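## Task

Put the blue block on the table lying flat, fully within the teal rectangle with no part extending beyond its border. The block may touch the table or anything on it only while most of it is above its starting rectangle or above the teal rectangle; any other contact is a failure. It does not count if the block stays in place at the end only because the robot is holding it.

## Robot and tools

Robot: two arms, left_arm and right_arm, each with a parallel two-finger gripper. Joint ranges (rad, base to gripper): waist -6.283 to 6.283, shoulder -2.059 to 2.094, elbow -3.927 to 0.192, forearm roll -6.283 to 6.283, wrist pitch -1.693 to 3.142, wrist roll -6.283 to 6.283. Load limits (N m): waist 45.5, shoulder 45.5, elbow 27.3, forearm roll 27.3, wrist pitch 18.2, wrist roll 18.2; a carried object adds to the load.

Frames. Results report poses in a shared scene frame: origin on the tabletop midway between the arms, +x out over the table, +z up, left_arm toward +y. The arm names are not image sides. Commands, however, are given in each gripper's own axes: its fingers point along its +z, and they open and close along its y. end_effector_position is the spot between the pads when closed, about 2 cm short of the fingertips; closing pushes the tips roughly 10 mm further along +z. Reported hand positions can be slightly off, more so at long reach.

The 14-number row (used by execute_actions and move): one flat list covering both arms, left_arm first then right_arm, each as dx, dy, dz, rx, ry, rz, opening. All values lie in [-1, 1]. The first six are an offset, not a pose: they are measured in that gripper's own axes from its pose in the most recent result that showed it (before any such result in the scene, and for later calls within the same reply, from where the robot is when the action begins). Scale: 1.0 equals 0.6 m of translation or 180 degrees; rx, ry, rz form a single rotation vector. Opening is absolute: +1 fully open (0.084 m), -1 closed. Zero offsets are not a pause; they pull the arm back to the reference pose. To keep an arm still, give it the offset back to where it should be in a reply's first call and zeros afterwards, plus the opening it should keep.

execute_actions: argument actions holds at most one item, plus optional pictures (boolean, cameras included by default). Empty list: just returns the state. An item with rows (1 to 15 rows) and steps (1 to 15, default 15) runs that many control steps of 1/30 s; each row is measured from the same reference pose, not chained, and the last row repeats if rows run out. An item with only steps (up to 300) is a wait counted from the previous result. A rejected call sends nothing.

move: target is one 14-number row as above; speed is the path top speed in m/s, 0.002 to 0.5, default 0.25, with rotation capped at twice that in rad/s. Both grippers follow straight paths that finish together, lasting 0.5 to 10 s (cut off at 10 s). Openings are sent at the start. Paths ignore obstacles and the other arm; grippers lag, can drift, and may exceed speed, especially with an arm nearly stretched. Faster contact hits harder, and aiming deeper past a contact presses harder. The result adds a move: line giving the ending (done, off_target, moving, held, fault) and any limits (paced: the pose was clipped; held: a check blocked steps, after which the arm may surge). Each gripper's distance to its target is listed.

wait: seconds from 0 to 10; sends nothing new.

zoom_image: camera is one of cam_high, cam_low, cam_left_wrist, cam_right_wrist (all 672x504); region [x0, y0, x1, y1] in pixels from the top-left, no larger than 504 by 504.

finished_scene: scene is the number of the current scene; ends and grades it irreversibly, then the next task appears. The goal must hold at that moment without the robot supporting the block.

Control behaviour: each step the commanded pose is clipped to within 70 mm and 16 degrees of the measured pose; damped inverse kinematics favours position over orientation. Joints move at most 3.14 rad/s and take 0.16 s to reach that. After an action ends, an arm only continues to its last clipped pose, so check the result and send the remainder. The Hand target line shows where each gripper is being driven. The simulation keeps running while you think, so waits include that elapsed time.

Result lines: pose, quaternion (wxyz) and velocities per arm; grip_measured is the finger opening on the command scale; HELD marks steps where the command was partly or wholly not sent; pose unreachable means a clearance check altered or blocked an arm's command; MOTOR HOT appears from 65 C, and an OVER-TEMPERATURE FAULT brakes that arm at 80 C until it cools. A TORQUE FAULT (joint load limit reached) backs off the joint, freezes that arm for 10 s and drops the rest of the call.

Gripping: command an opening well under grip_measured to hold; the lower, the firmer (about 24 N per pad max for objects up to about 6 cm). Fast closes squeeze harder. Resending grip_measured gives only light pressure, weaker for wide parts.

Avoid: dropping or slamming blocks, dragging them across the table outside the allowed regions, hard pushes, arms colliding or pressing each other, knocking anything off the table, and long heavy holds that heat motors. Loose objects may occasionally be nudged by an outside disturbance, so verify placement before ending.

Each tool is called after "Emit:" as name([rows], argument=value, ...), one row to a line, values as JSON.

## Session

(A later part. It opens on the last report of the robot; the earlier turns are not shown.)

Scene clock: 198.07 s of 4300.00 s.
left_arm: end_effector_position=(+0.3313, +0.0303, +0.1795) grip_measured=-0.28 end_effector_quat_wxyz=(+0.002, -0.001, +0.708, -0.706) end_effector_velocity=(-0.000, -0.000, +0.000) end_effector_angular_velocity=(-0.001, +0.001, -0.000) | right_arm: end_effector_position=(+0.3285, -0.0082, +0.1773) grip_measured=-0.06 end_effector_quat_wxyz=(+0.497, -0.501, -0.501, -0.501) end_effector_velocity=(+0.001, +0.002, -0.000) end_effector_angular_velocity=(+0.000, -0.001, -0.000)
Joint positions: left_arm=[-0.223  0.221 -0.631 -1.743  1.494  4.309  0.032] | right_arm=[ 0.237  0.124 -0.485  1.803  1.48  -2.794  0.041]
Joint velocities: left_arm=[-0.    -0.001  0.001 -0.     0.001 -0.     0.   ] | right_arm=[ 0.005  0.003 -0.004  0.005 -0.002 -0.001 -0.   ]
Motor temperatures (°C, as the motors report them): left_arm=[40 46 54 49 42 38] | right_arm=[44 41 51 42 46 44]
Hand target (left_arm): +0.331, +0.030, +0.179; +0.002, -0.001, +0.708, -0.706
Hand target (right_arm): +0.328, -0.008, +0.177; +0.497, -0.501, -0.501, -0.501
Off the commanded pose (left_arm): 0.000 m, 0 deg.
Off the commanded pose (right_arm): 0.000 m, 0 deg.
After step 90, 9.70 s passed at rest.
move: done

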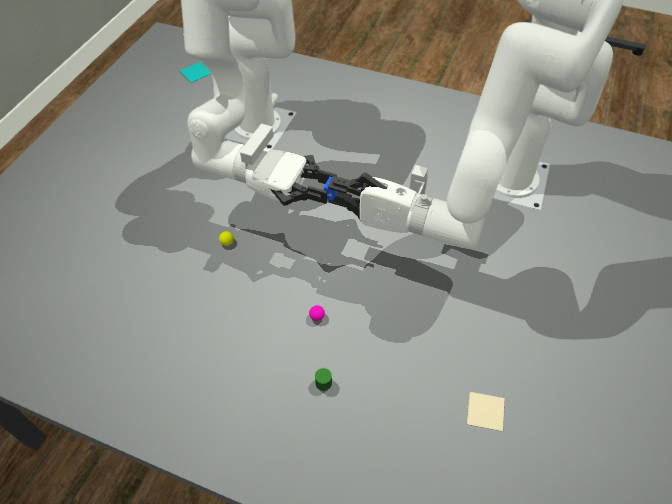

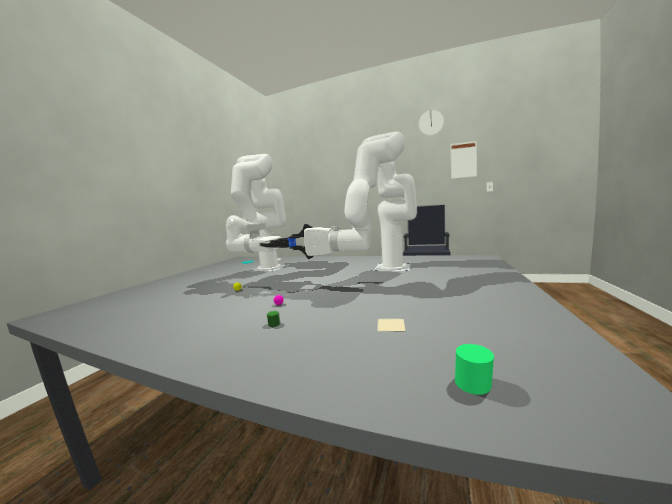

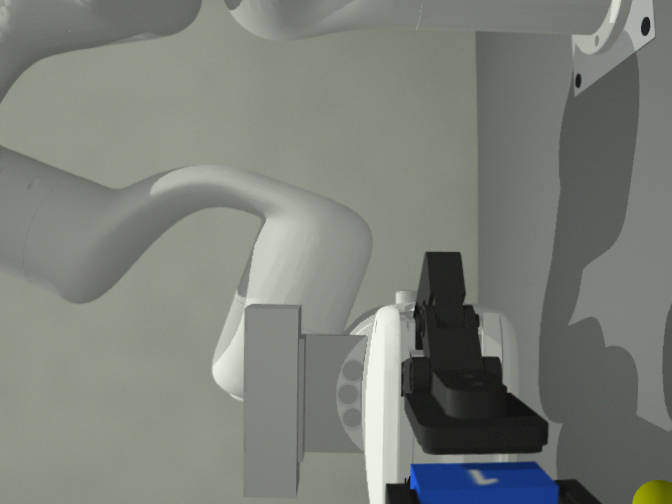

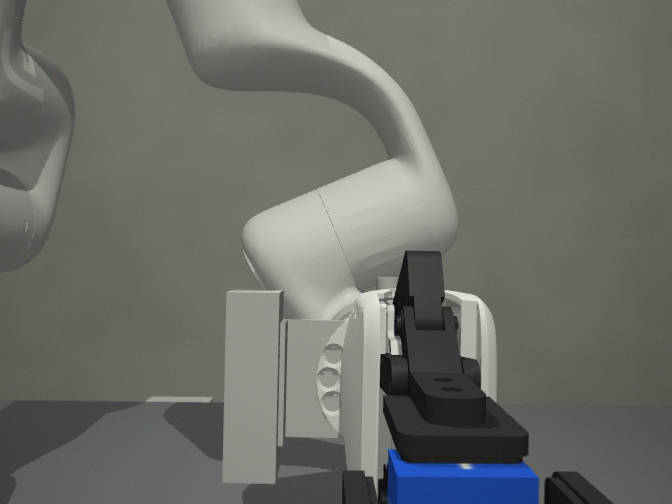

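Emit:
move(target=[0,0,0,0,0,0,-0.8,0,0.001,0.0045,0,0,0,-0.15], speed=0.03)

Emit:
move(target=[0,0,0,0,0,0,-0.8,0,0,0,0,0,0,-0.7])

Emit:
zoom_image(camera="cam_high", region=[280, 150, 380, 225])

Scene clock: 207.17 s of 4300.00 s.
left_arm: end_effector_position=(+0.3313, +0.0303, +0.1795) grip_measured=-0.28 end_effector_quat_wxyz=(+0.002, -0.001, +0.708, -0.706) end_effector_velocity=(-0.000, -0.000, -0.000) end_effector_angular_velocity=(-0.000, +0.001, -0.000) | right_arm: end_effector_position=(+0.3290, -0.0056, +0.1773) grip_measured=-0.16 end_effector_quat_wxyz=(+0.497, -0.501, -0.501, -0.501) end_effector_velocity=(+0.000, +0.001, -0.000) end_effector_angular_velocity=(-0.000, +0.000, -0.000)
Joint positions: left_arm=[-0.223  0.221 -0.631 -1.743  1.494  4.309  0.032] | right_arm=[ 0.246  0.127 -0.49   1.811  1.477 -2.794  0.037]
Joint velocities: left_arm=[ 0.     0.001 -0.     0.     0.     0.    -0.   ] | right_arm=[ 0.003  0.001 -0.002  0.003 -0.002  0.    -0.   ]
Motor temperatures (°C, as the motors report them): left_arm=[40 45 53 49 42 38] | right_arm=[44 41 51 42 46 44]
Hand target (left_arm): +0.331, +0.030, +0.179; +0.002, -0.001, +0.708, -0.706
Hand target (right_arm): +0.329, -0.006, +0.177; +0.497, -0.501, -0.501, -0.501
Off the commanded pose (left_arm): 0.000 m, 0 deg.
Off the commanded pose (right_arm): 0.000 m, 0 deg.
After step 90, 5.40 s passed at rest.
move: done

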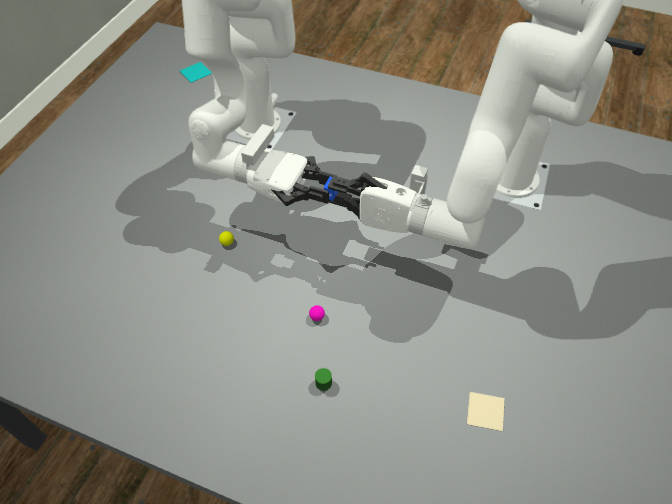

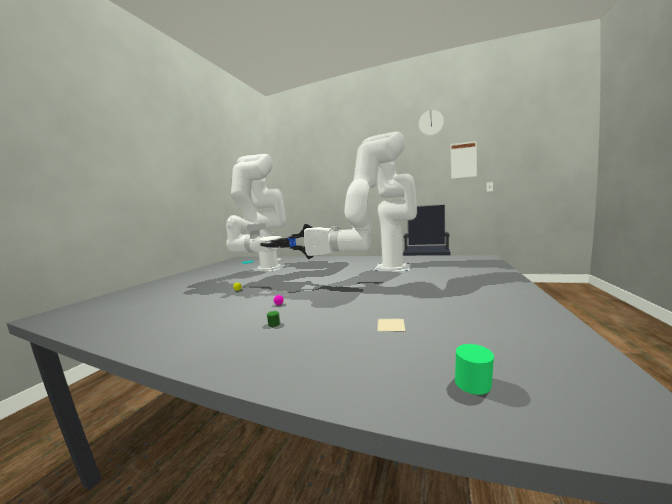

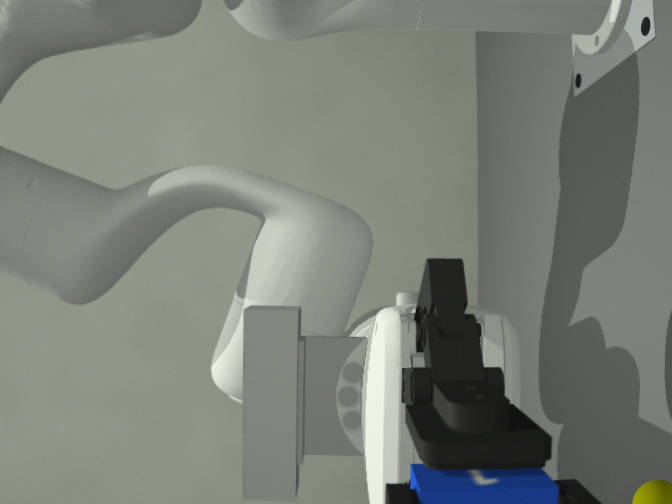

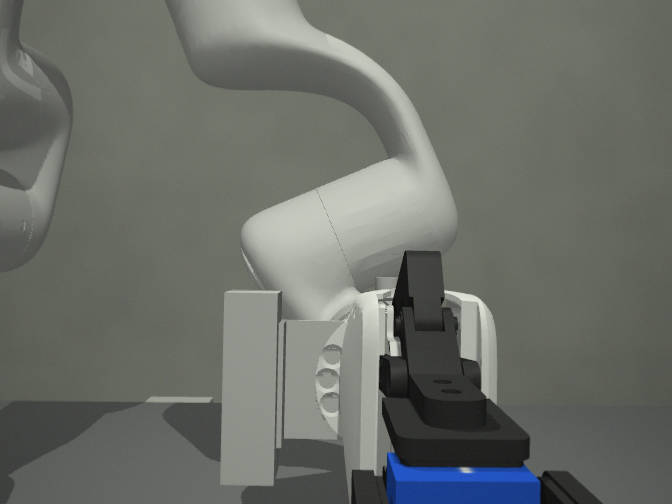

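Scene clock: 207.67 s of 4300.00 s.
left_arm: end_effector_position=(+0.3314, +0.0303, +0.1795) grip_measured=-0.28 end_effector_quat_wxyz=(+0.002, -0.001, +0.708, -0.706) end_effector_velocity=(+0.000, -0.000, +0.000) end_effector_angular_velocity=(-0.001, +0.000, -0.000) | right_arm: end_effector_position=(+0.3289, -0.0056, +0.1773) grip_measured=-0.28 end_effector_quat_wxyz=(+0.497, -0.501, -0.501, -0.501) end_effector_velocity=(+0.001, -0.000, +0.001) end_effector_angular_velocity=(+0.001, -0.002, -0.001)
Joint positions: left_arm=[-0.222  0.221 -0.631 -1.743  1.494  4.309  0.032] | right_arm=[ 0.246  0.127 -0.489  1.811  1.477 -2.794  0.032]
Joint velocities: left_arm=[-0.    -0.    -0.    -0.     0.001 -0.001  0.   ] | right_arm=[-0.001 -0.    -0.002  0.     0.     0.    -0.   ]
Motor temperatures (°C, as the motors report them): left_arm=[40 45 53 49 42 38] | right_arm=[44 41 51 42 46 44]
Hand target (left_arm): +0.331, +0.030, +0.179; +0.002, -0.001, +0.708, -0.706
Hand target (right_arm): +0.329, -0.006, +0.177; +0.497, -0.501, -0.501, -0.501
Off the commanded pose (left_arm): 0.000 m, 0 deg.
Off the commanded pose (right_arm): 0.000 m, 0 deg.
move: done

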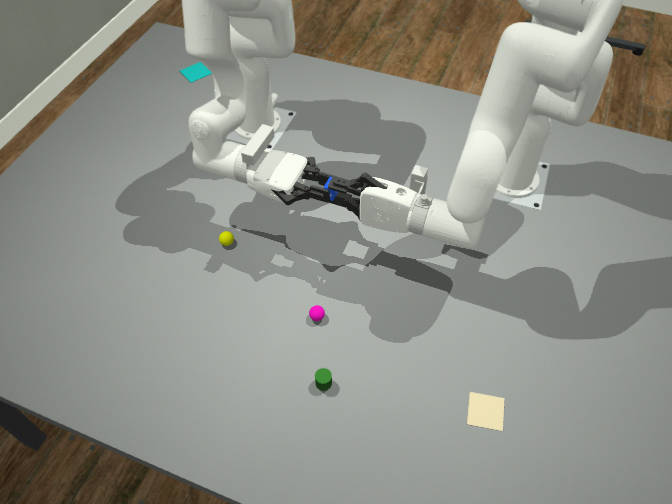

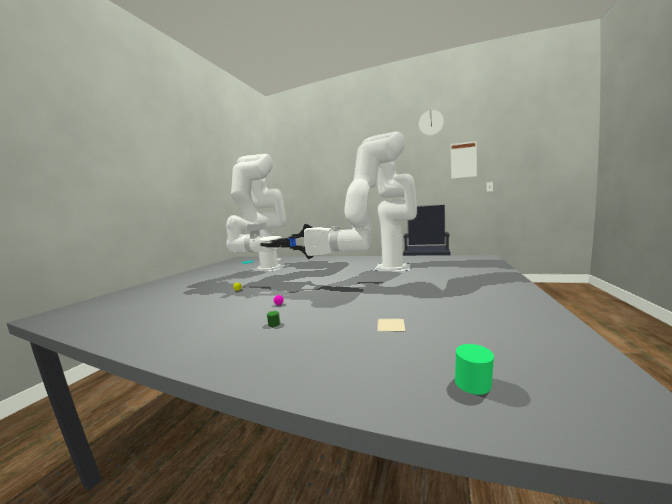

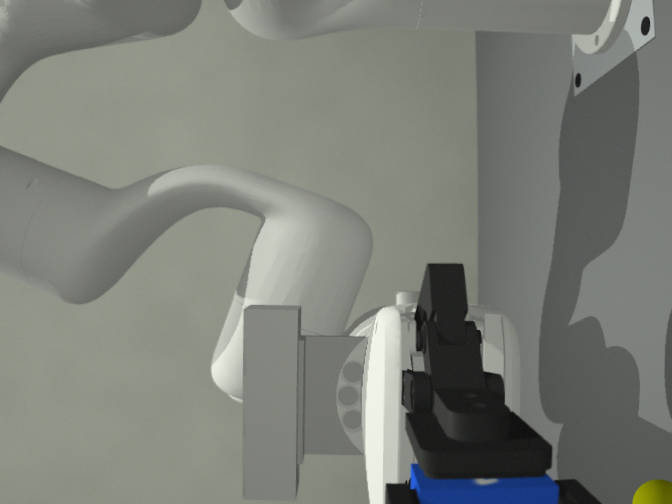

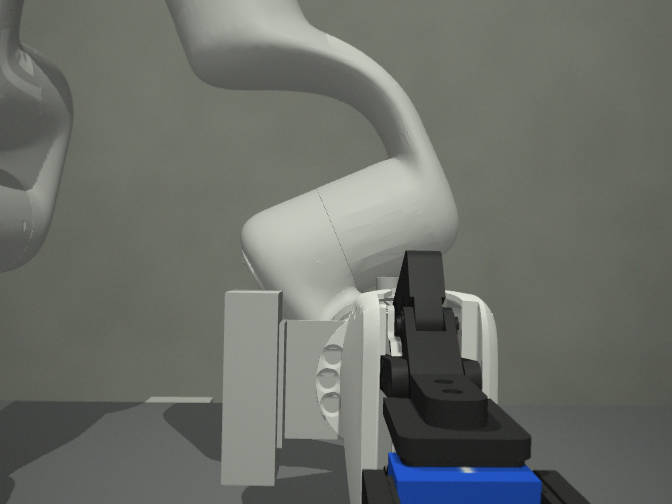

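Region (280, 150, 380, 225) of cam_high's 672x504 image, scaled by 5.040, with more detail than that image has; it fills the top 378 rows of this view, and the rest is white.

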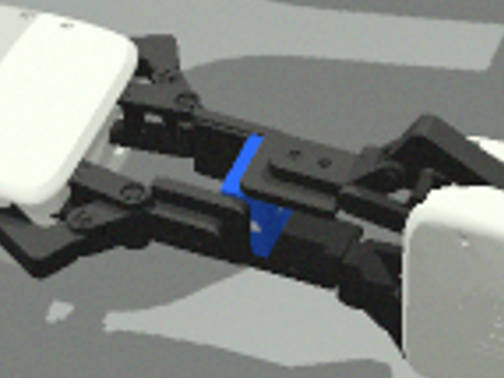

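Emit:
move(target=[0,0,0,0,0,0,0.3,0,0,0,0,0,0,-0.8])

Emit:
move(target=[0,0,-0.08,0,0,0,0.3,0,0,0,0,0,0,-0.8], speed=0.12)

Emit:
move(target=[0,0,0,0,0,0,0.3,0,-0.05,-0.99,-0.2595,-0.4496,0.2595,-0.8], speed=0.35)

Scene clock: 227.80 s of 4300.00 s.
left_arm: end_effector_position=(+0.3314, +0.0303, +0.1795) grip_measured=+0.29 end_effector_quat_wxyz=(+0.002, -0.001, +0.708, -0.706) end_effector_velocity=(+0.001, +0.000, +0.000) end_effector_angular_velocity=(-0.001, +0.000, +0.003) | right_arm: end_effector_position=(+0.3290, -0.0056, +0.1773) grip_measured=-0.28 end_effector_quat_wxyz=(+0.497, -0.501, -0.501, -0.501) end_effector_velocity=(+0.000, +0.000, +0.000) end_effector_angular_velocity=(+0.000, -0.000, -0.000)
Joint positions: left_arm=[-0.222  0.221 -0.631 -1.743  1.494  4.309  0.056] | right_arm=[ 0.246  0.127 -0.49   1.811  1.477 -2.794  0.032]
Joint velocities: left_arm=[ 0.     0.    -0.    -0.003 -0.     0.     0.   ] | right_arm=[-0.     0.001 -0.001  0.    -0.     0.     0.   ]
Motor temperatures (°C, as the motors report them): left_arm=[40 45 52 49 42 38] | right_arm=[44 41 52 42 46 44]
Hand target (left_arm): +0.331, +0.030, +0.179; +0.002, -0.001, +0.708, -0.706
Hand target (right_arm): +0.329, -0.006, +0.177; +0.497, -0.501, -0.501, -0.501
Off the commanded pose (left_arm): 0.000 m, 0 deg.
Off the commanded pose (right_arm): 0.000 m, 0 deg.
After step 90, 16.43 s passed at rest.
move: done

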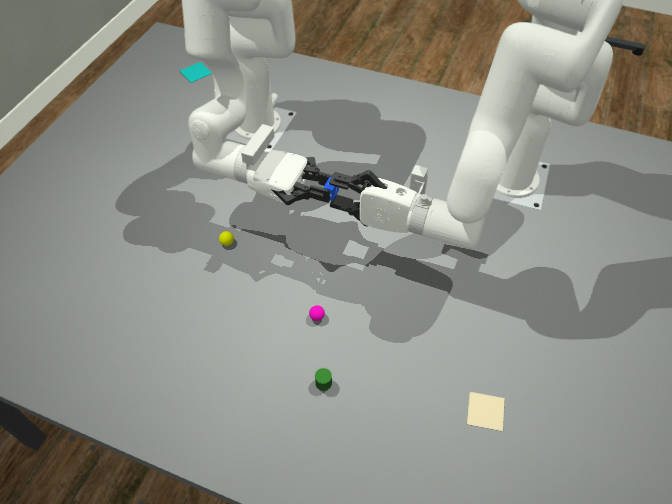

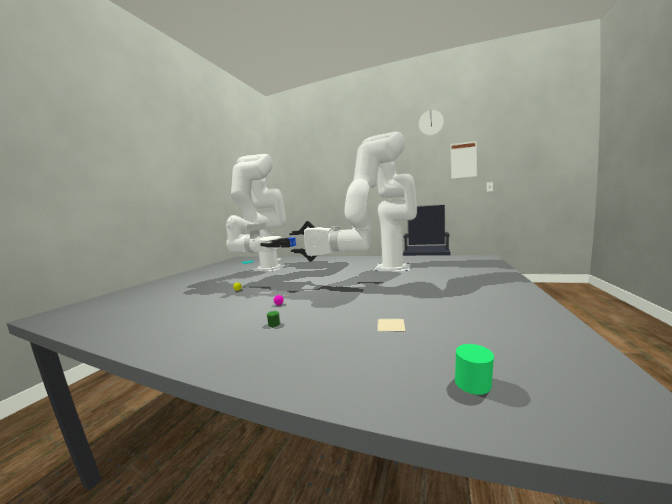

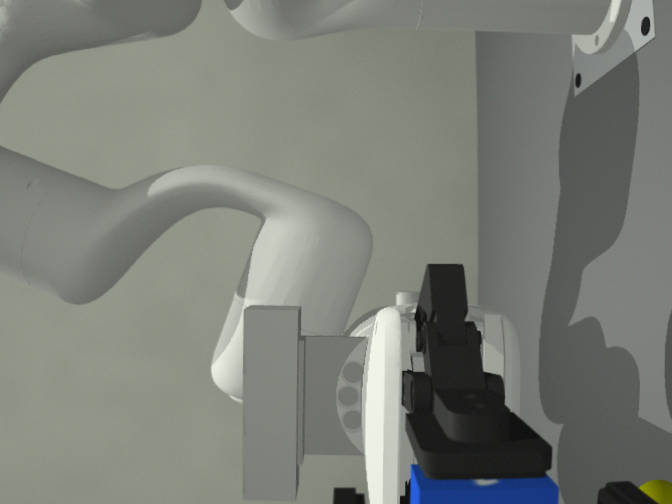

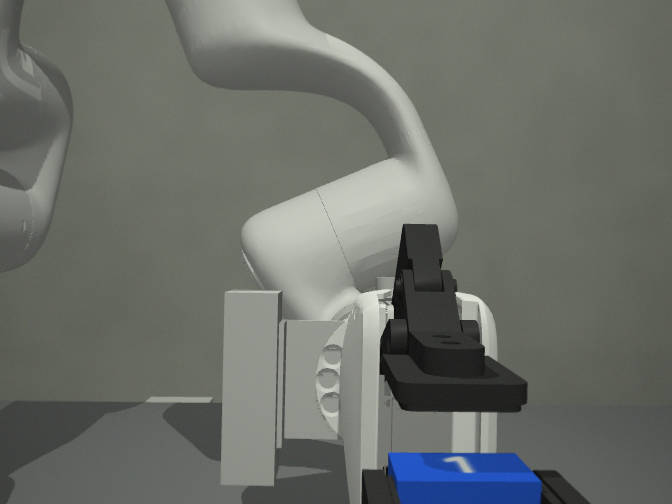

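Scene clock: 228.70 s of 4300.00 s.
left_arm: end_effector_position=(+0.3313, +0.0780, +0.1796) grip_measured=+0.29 end_effector_quat_wxyz=(+0.002, -0.001, +0.708, -0.706) end_effector_velocity=(+0.000, +0.002, -0.000) end_effector_angular_velocity=(+0.001, -0.000, +0.001) | right_arm: end_effector_position=(+0.3290, -0.0056, +0.1773) grip_measured=-0.28 end_effector_quat_wxyz=(+0.497, -0.501, -0.501, -0.501) end_effector_velocity=(+0.000, +0.000, +0.000) end_effector_angular_velocity=(+0.001, +0.000, -0.000)
Joint positions: left_arm=[-0.074  0.208 -0.612 -1.607  1.554  4.31   0.056] | right_arm=[ 0.246  0.127 -0.49   1.811  1.477 -2.794  0.032]
Joint velocities: left_arm=[ 0.005  0.    -0.     0.004  0.001 -0.    -0.   ] | right_arm=[ 0.001  0.001 -0.001  0.001  0.     0.     0.   ]
Motor temperatures (°C, as the motors report them): left_arm=[40 45 52 49 42 38] | right_arm=[44 41 52 42 46 44]
Hand target (left_arm): +0.331, +0.078, +0.180; +0.002, -0.001, +0.708, -0.706
Hand target (right_arm): +0.329, -0.006, +0.177; +0.497, -0.501, -0.501, -0.501
Off the commanded pose (left_arm): 0.000 m, 0 deg.
Off the commanded pose (right_arm): 0.000 m, 0 deg.
move: done

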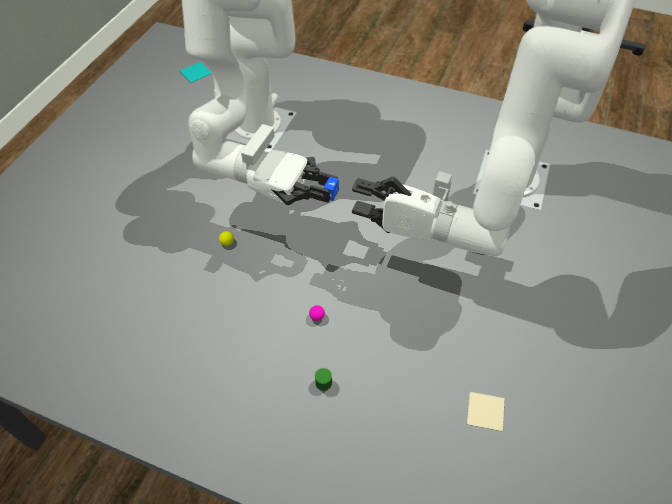

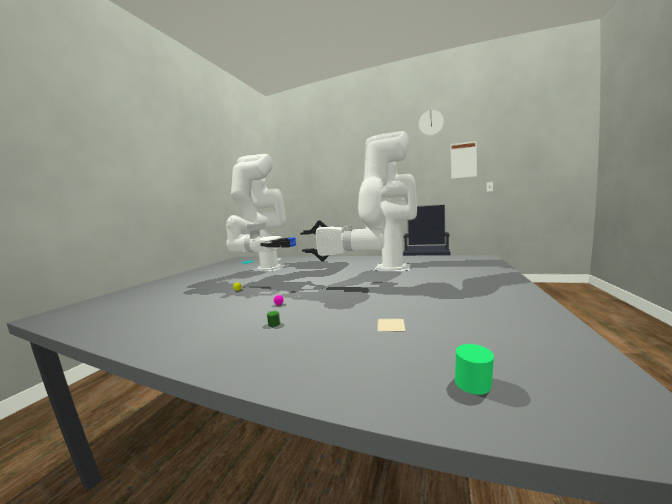

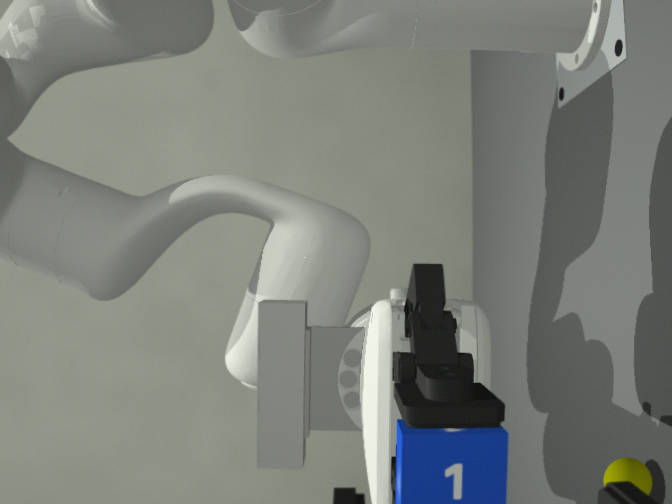

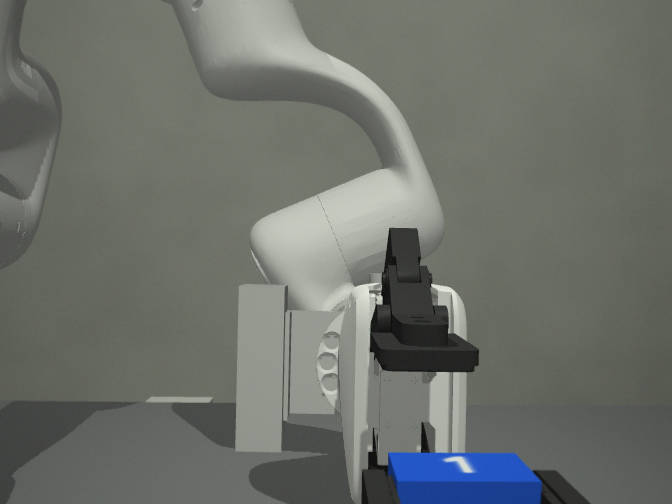

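Scene clock: 231.93 s of 4300.00 s.
left_arm: end_effector_position=(+0.3313, +0.0780, +0.1796) grip_measured=+0.29 end_effector_quat_wxyz=(+0.002, -0.001, +0.708, -0.706) end_effector_velocity=(-0.000, +0.000, -0.000) end_effector_angular_velocity=(+0.001, +0.001, +0.000) | right_arm: end_effector_position=(+0.2976, -0.5987, +0.1784) grip_measured=-0.28 end_effector_quat_wxyz=(+0.000, +0.966, +0.259, +0.002) end_effector_velocity=(-0.000, -0.001, -0.001) end_effector_angular_velocity=(-0.002, +0.004, -0.003)
Joint positions: left_arm=[-0.074  0.208 -0.612 -1.607  1.554  4.31   0.056] | right_arm=[-0.797 -0.263 -0.719  0.003  0.979 -1.314  0.032]
Joint velocities: left_arm=[ 0.     0.001  0.     0.    -0.001 -0.    -0.   ] | right_arm=[-0.001  0.005 -0.003 -0.005  0.     0.005 -0.   ]
Motor temperatures (°C, as the motors report them): left_arm=[40 45 52 49 42 38] | right_arm=[44 41 53 42 46 44]
Hand target (left_arm): +0.331, +0.078, +0.180; +0.002, -0.001, +0.708, -0.706
Hand target (right_arm): +0.298, -0.599, +0.178; +0.001, +0.966, +0.259, +0.001
Off the commanded pose (left_arm): 0.000 m, 0 deg.
Off the commanded pose (right_arm): 0.002 m, 0 deg.
move: done

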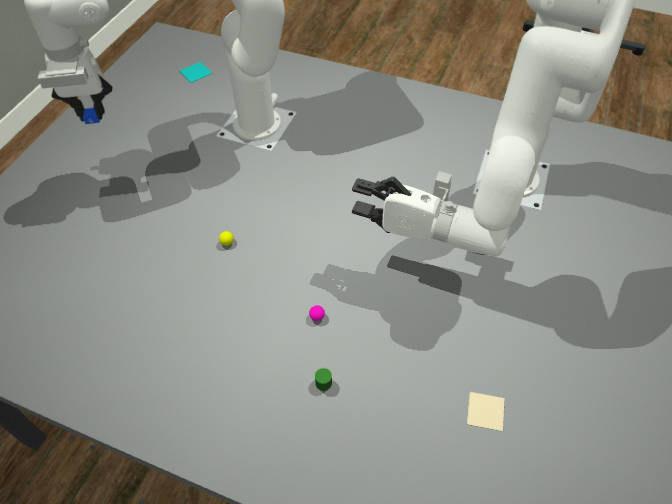

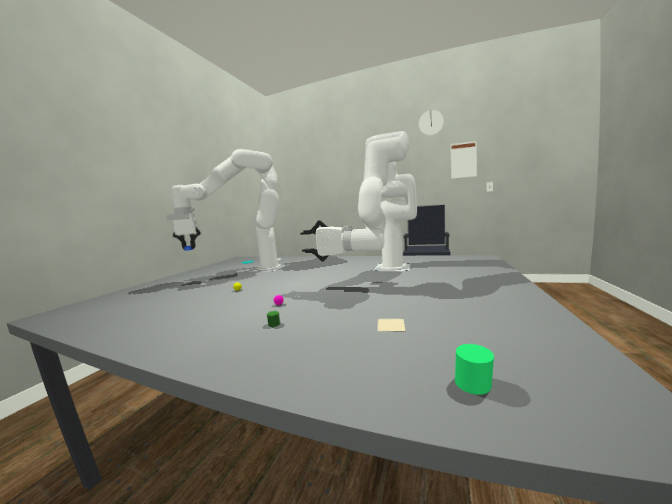

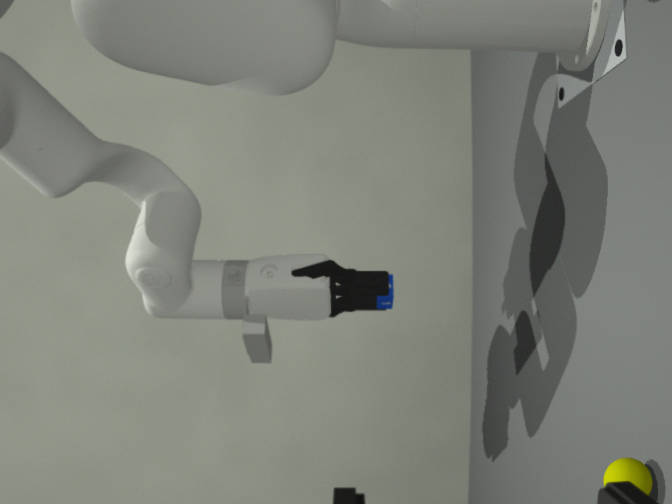

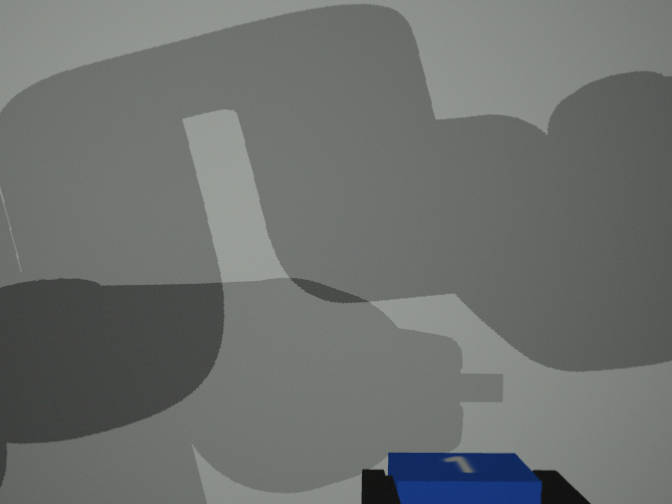

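Emit:
move(target=[0,0,0,0,0,0,0.3,-0.64,-0.34,0.03,0,0,0.306,-0.8], speed=0.3)

Scene clock: 241.43 s of 4300.00 s.
left_arm: end_effector_position=(+0.3313, +0.0780, +0.1796) grip_measured=+0.29 end_effector_quat_wxyz=(+0.002, -0.001, +0.708, -0.706) end_effector_velocity=(+0.000, +0.000, +0.001) end_effector_angular_velocity=(+0.000, -0.000, +0.000) | right_arm: end_effector_position=(-0.1363, -0.6130, +0.1588) grip_measured=-0.28 end_effector_quat_wxyz=(-0.000, +0.976, -0.217, +0.002) end_effector_velocity=(-0.002, -0.001, -0.000) end_effector_angular_velocity=(+0.000, -0.002, -0.004)
Joint positions: left_arm=[-0.074  0.208 -0.612 -1.607  1.554  4.31   0.056] | right_arm=[-2.104 -0.428 -0.517  0.005  0.948 -1.662  0.032]
Joint velocities: left_arm=[ 0.    -0.002 -0.    -0.    -0.001 -0.002 -0.   ] | right_arm=[-0.005  0.009 -0.006  0.002 -0.002 -0.002 -0.   ]
Motor temperatures (°C, as the motors report them): left_arm=[40 45 52 49 42 38] | right_arm=[44 41 56 42 46 44]
Hand target (left_arm): +0.331, +0.078, +0.180; +0.002, -0.001, +0.708, -0.706
Hand target (right_arm): -0.137, -0.613, +0.159; -0.000, +0.976, -0.217, +0.002
Off the commanded pose (left_arm): 0.000 m, 0 deg.
Off the commanded pose (right_arm): 0.001 m, 0 deg.
After step 90, 4.27 s passed at rest.
move: done

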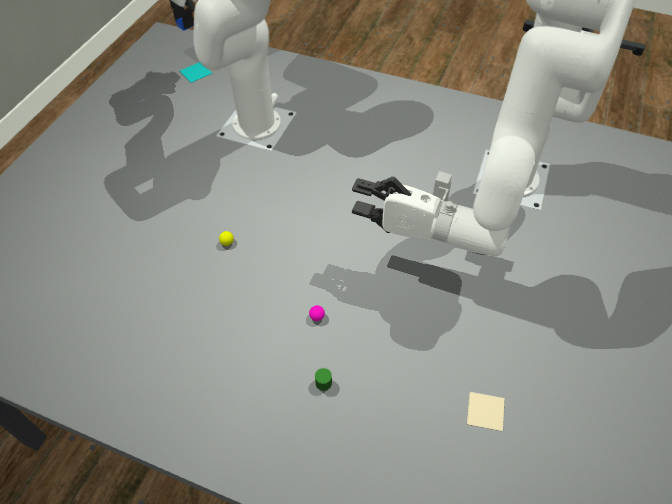

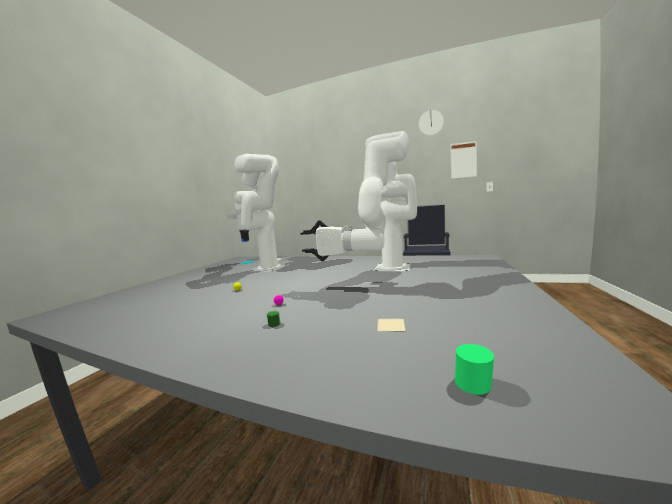

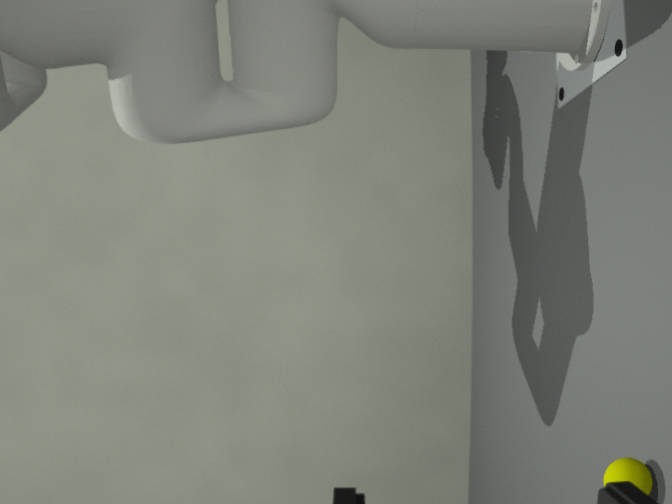

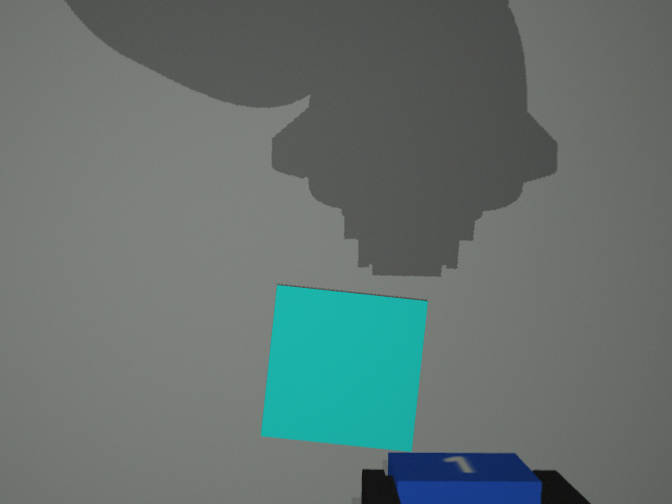

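Emit:
move(target=[0,0,0,0,0,0,0.3,0.017,-0.035,0.18,0,0,0.033,-0.8], speed=0.15)

Scene clock: 249.00 s of 4300.00 s.
left_arm: end_effector_position=(+0.3313, +0.0780, +0.1796) grip_measured=+0.29 end_effector_quat_wxyz=(+0.002, -0.001, +0.708, -0.706) end_effector_velocity=(+0.000, +0.000, -0.000) end_effector_angular_velocity=(+0.001, +0.001, -0.001) | right_arm: end_effector_position=(-0.1177, -0.5983, +0.0514) grip_measured=-0.28 end_effector_quat_wxyz=(-0.000, +0.964, -0.267, +0.002) end_effector_velocity=(+0.000, +0.001, -0.003) end_effector_angular_velocity=(+0.003, -0.000, -0.001)
Joint positions: left_arm=[-0.074  0.208 -0.612 -1.607  1.554  4.31   0.056] | right_arm=[-2.075 -0.226 -0.316  0.008  0.544 -1.533  0.032]
Joint velocities: left_arm=[-0.     0.001 -0.001  0.001 -0.    -0.001 -0.   ] | right_arm=[ 0.     0.008  0.001 -0.001 -0.007  0.002  0.   ]
Motor temperatures (°C, as the motors report them): left_arm=[40 45 52 49 42 38] | right_arm=[44 40 58 42 46 44]
Hand target (left_arm): +0.331, +0.078, +0.180; +0.002, -0.001, +0.708, -0.706
Hand target (right_arm): -0.118, -0.598, +0.051; -0.001, +0.964, -0.267, +0.002
Off the commanded pose (left_arm): 0.000 m, 0 deg.
Off the commanded pose (right_arm): 0.001 m, 0 deg.
After step 90, 3.30 s passed at rest.
move: done

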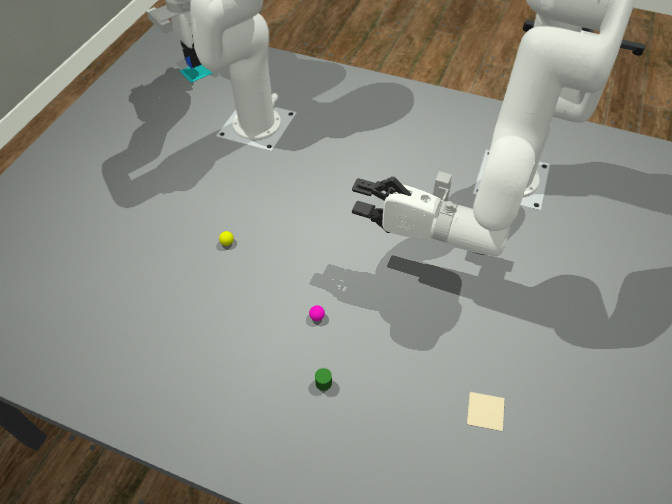

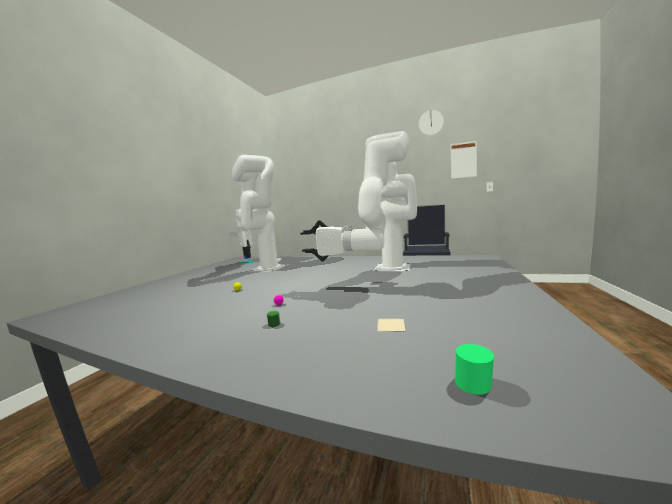

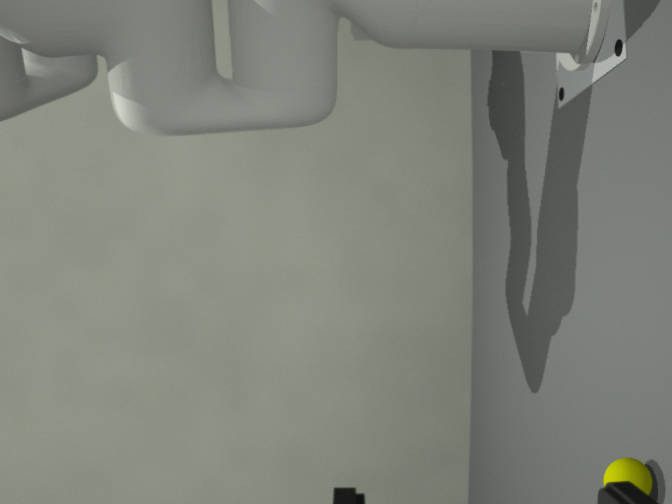

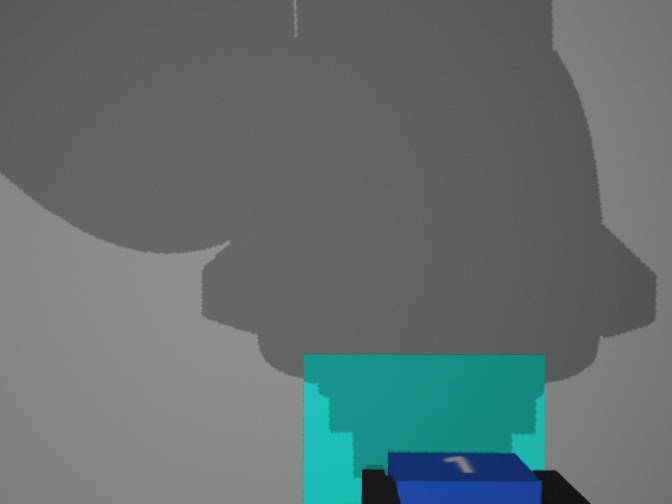

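Emit:
move(target=[0,0,0,0,0,0,0.3,0.003,-0.005,0.035,0,0,0,-0.8], speed=0.04)

Emit:
zoom_image(camera="cam_high", region=[160, 40, 230, 92])

Scene clock: 259.53 s of 4300.00 s.
left_arm: end_effector_position=(+0.3313, +0.0780, +0.1796) grip_measured=+0.29 end_effector_quat_wxyz=(+0.002, -0.001, +0.708, -0.706) end_effector_velocity=(+0.000, -0.000, +0.000) end_effector_angular_velocity=(-0.000, -0.001, +0.000) | right_arm: end_effector_position=(-0.1145, -0.5967, +0.0306) grip_measured=-0.28 end_effector_quat_wxyz=(-0.000, +0.964, -0.267, +0.002) end_effector_velocity=(+0.000, +0.000, -0.002) end_effector_angular_velocity=(-0.000, +0.000, -0.000)
Joint positions: left_arm=[-0.074  0.208 -0.612 -1.607  1.554  4.31   0.056] | right_arm=[-2.068 -0.154 -0.298  0.009  0.454 -1.527  0.032]
Joint velocities: left_arm=[ 0.     0.    -0.    -0.     0.     0.001 -0.   ] | right_arm=[ 0.     0.006  0.001  0.    -0.007  0.    -0.   ]
Motor temperatures (°C, as the motors report them): left_arm=[40 45 52 49 42 38] | right_arm=[44 40 57 42 46 44]
Hand target (left_arm): +0.331, +0.078, +0.180; +0.002, -0.001, +0.708, -0.706
Hand target (right_arm): -0.114, -0.597, +0.030; -0.000, +0.964, -0.267, +0.002
Off the commanded pose (left_arm): 0.000 m, 0 deg.
Off the commanded pose (right_arm): 0.000 m, 0 deg.
After step 90, 6.63 s passed at rest.
move: done

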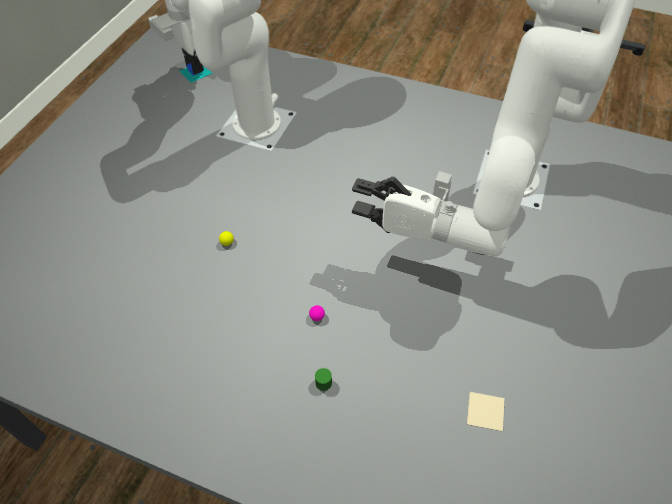

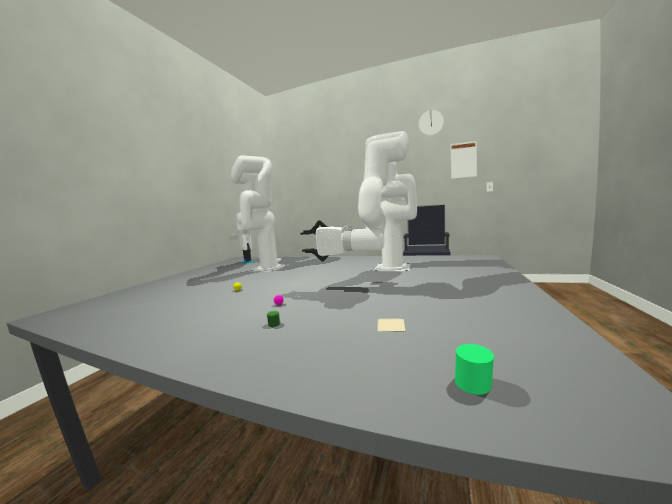

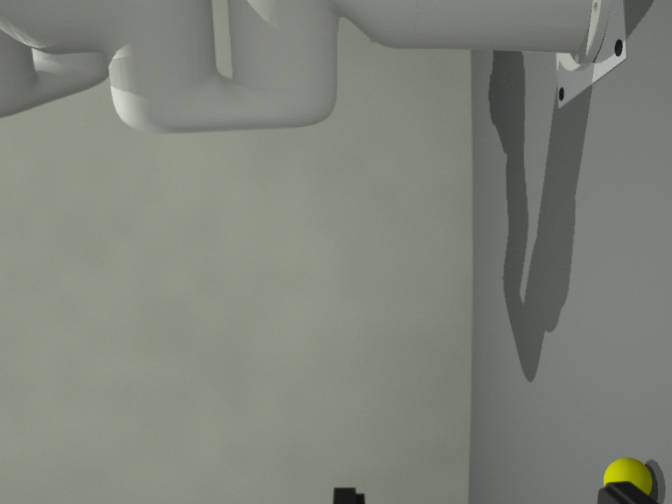

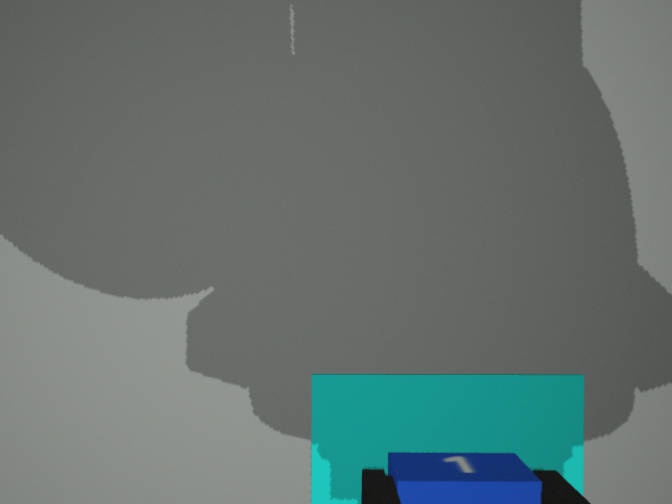

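Region (160, 40, 230, 92) of cam_high's 672x504 image, scaled by 7.200, with more detail than that image has; it fills the top 374 rows of this view, and the rest is white.

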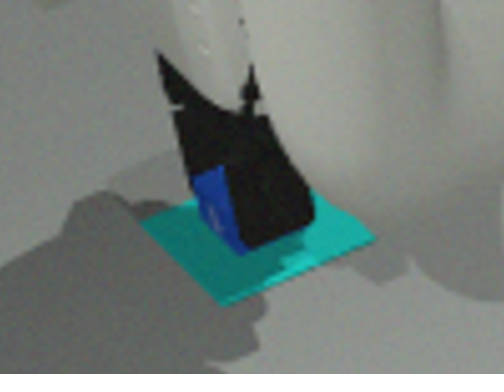

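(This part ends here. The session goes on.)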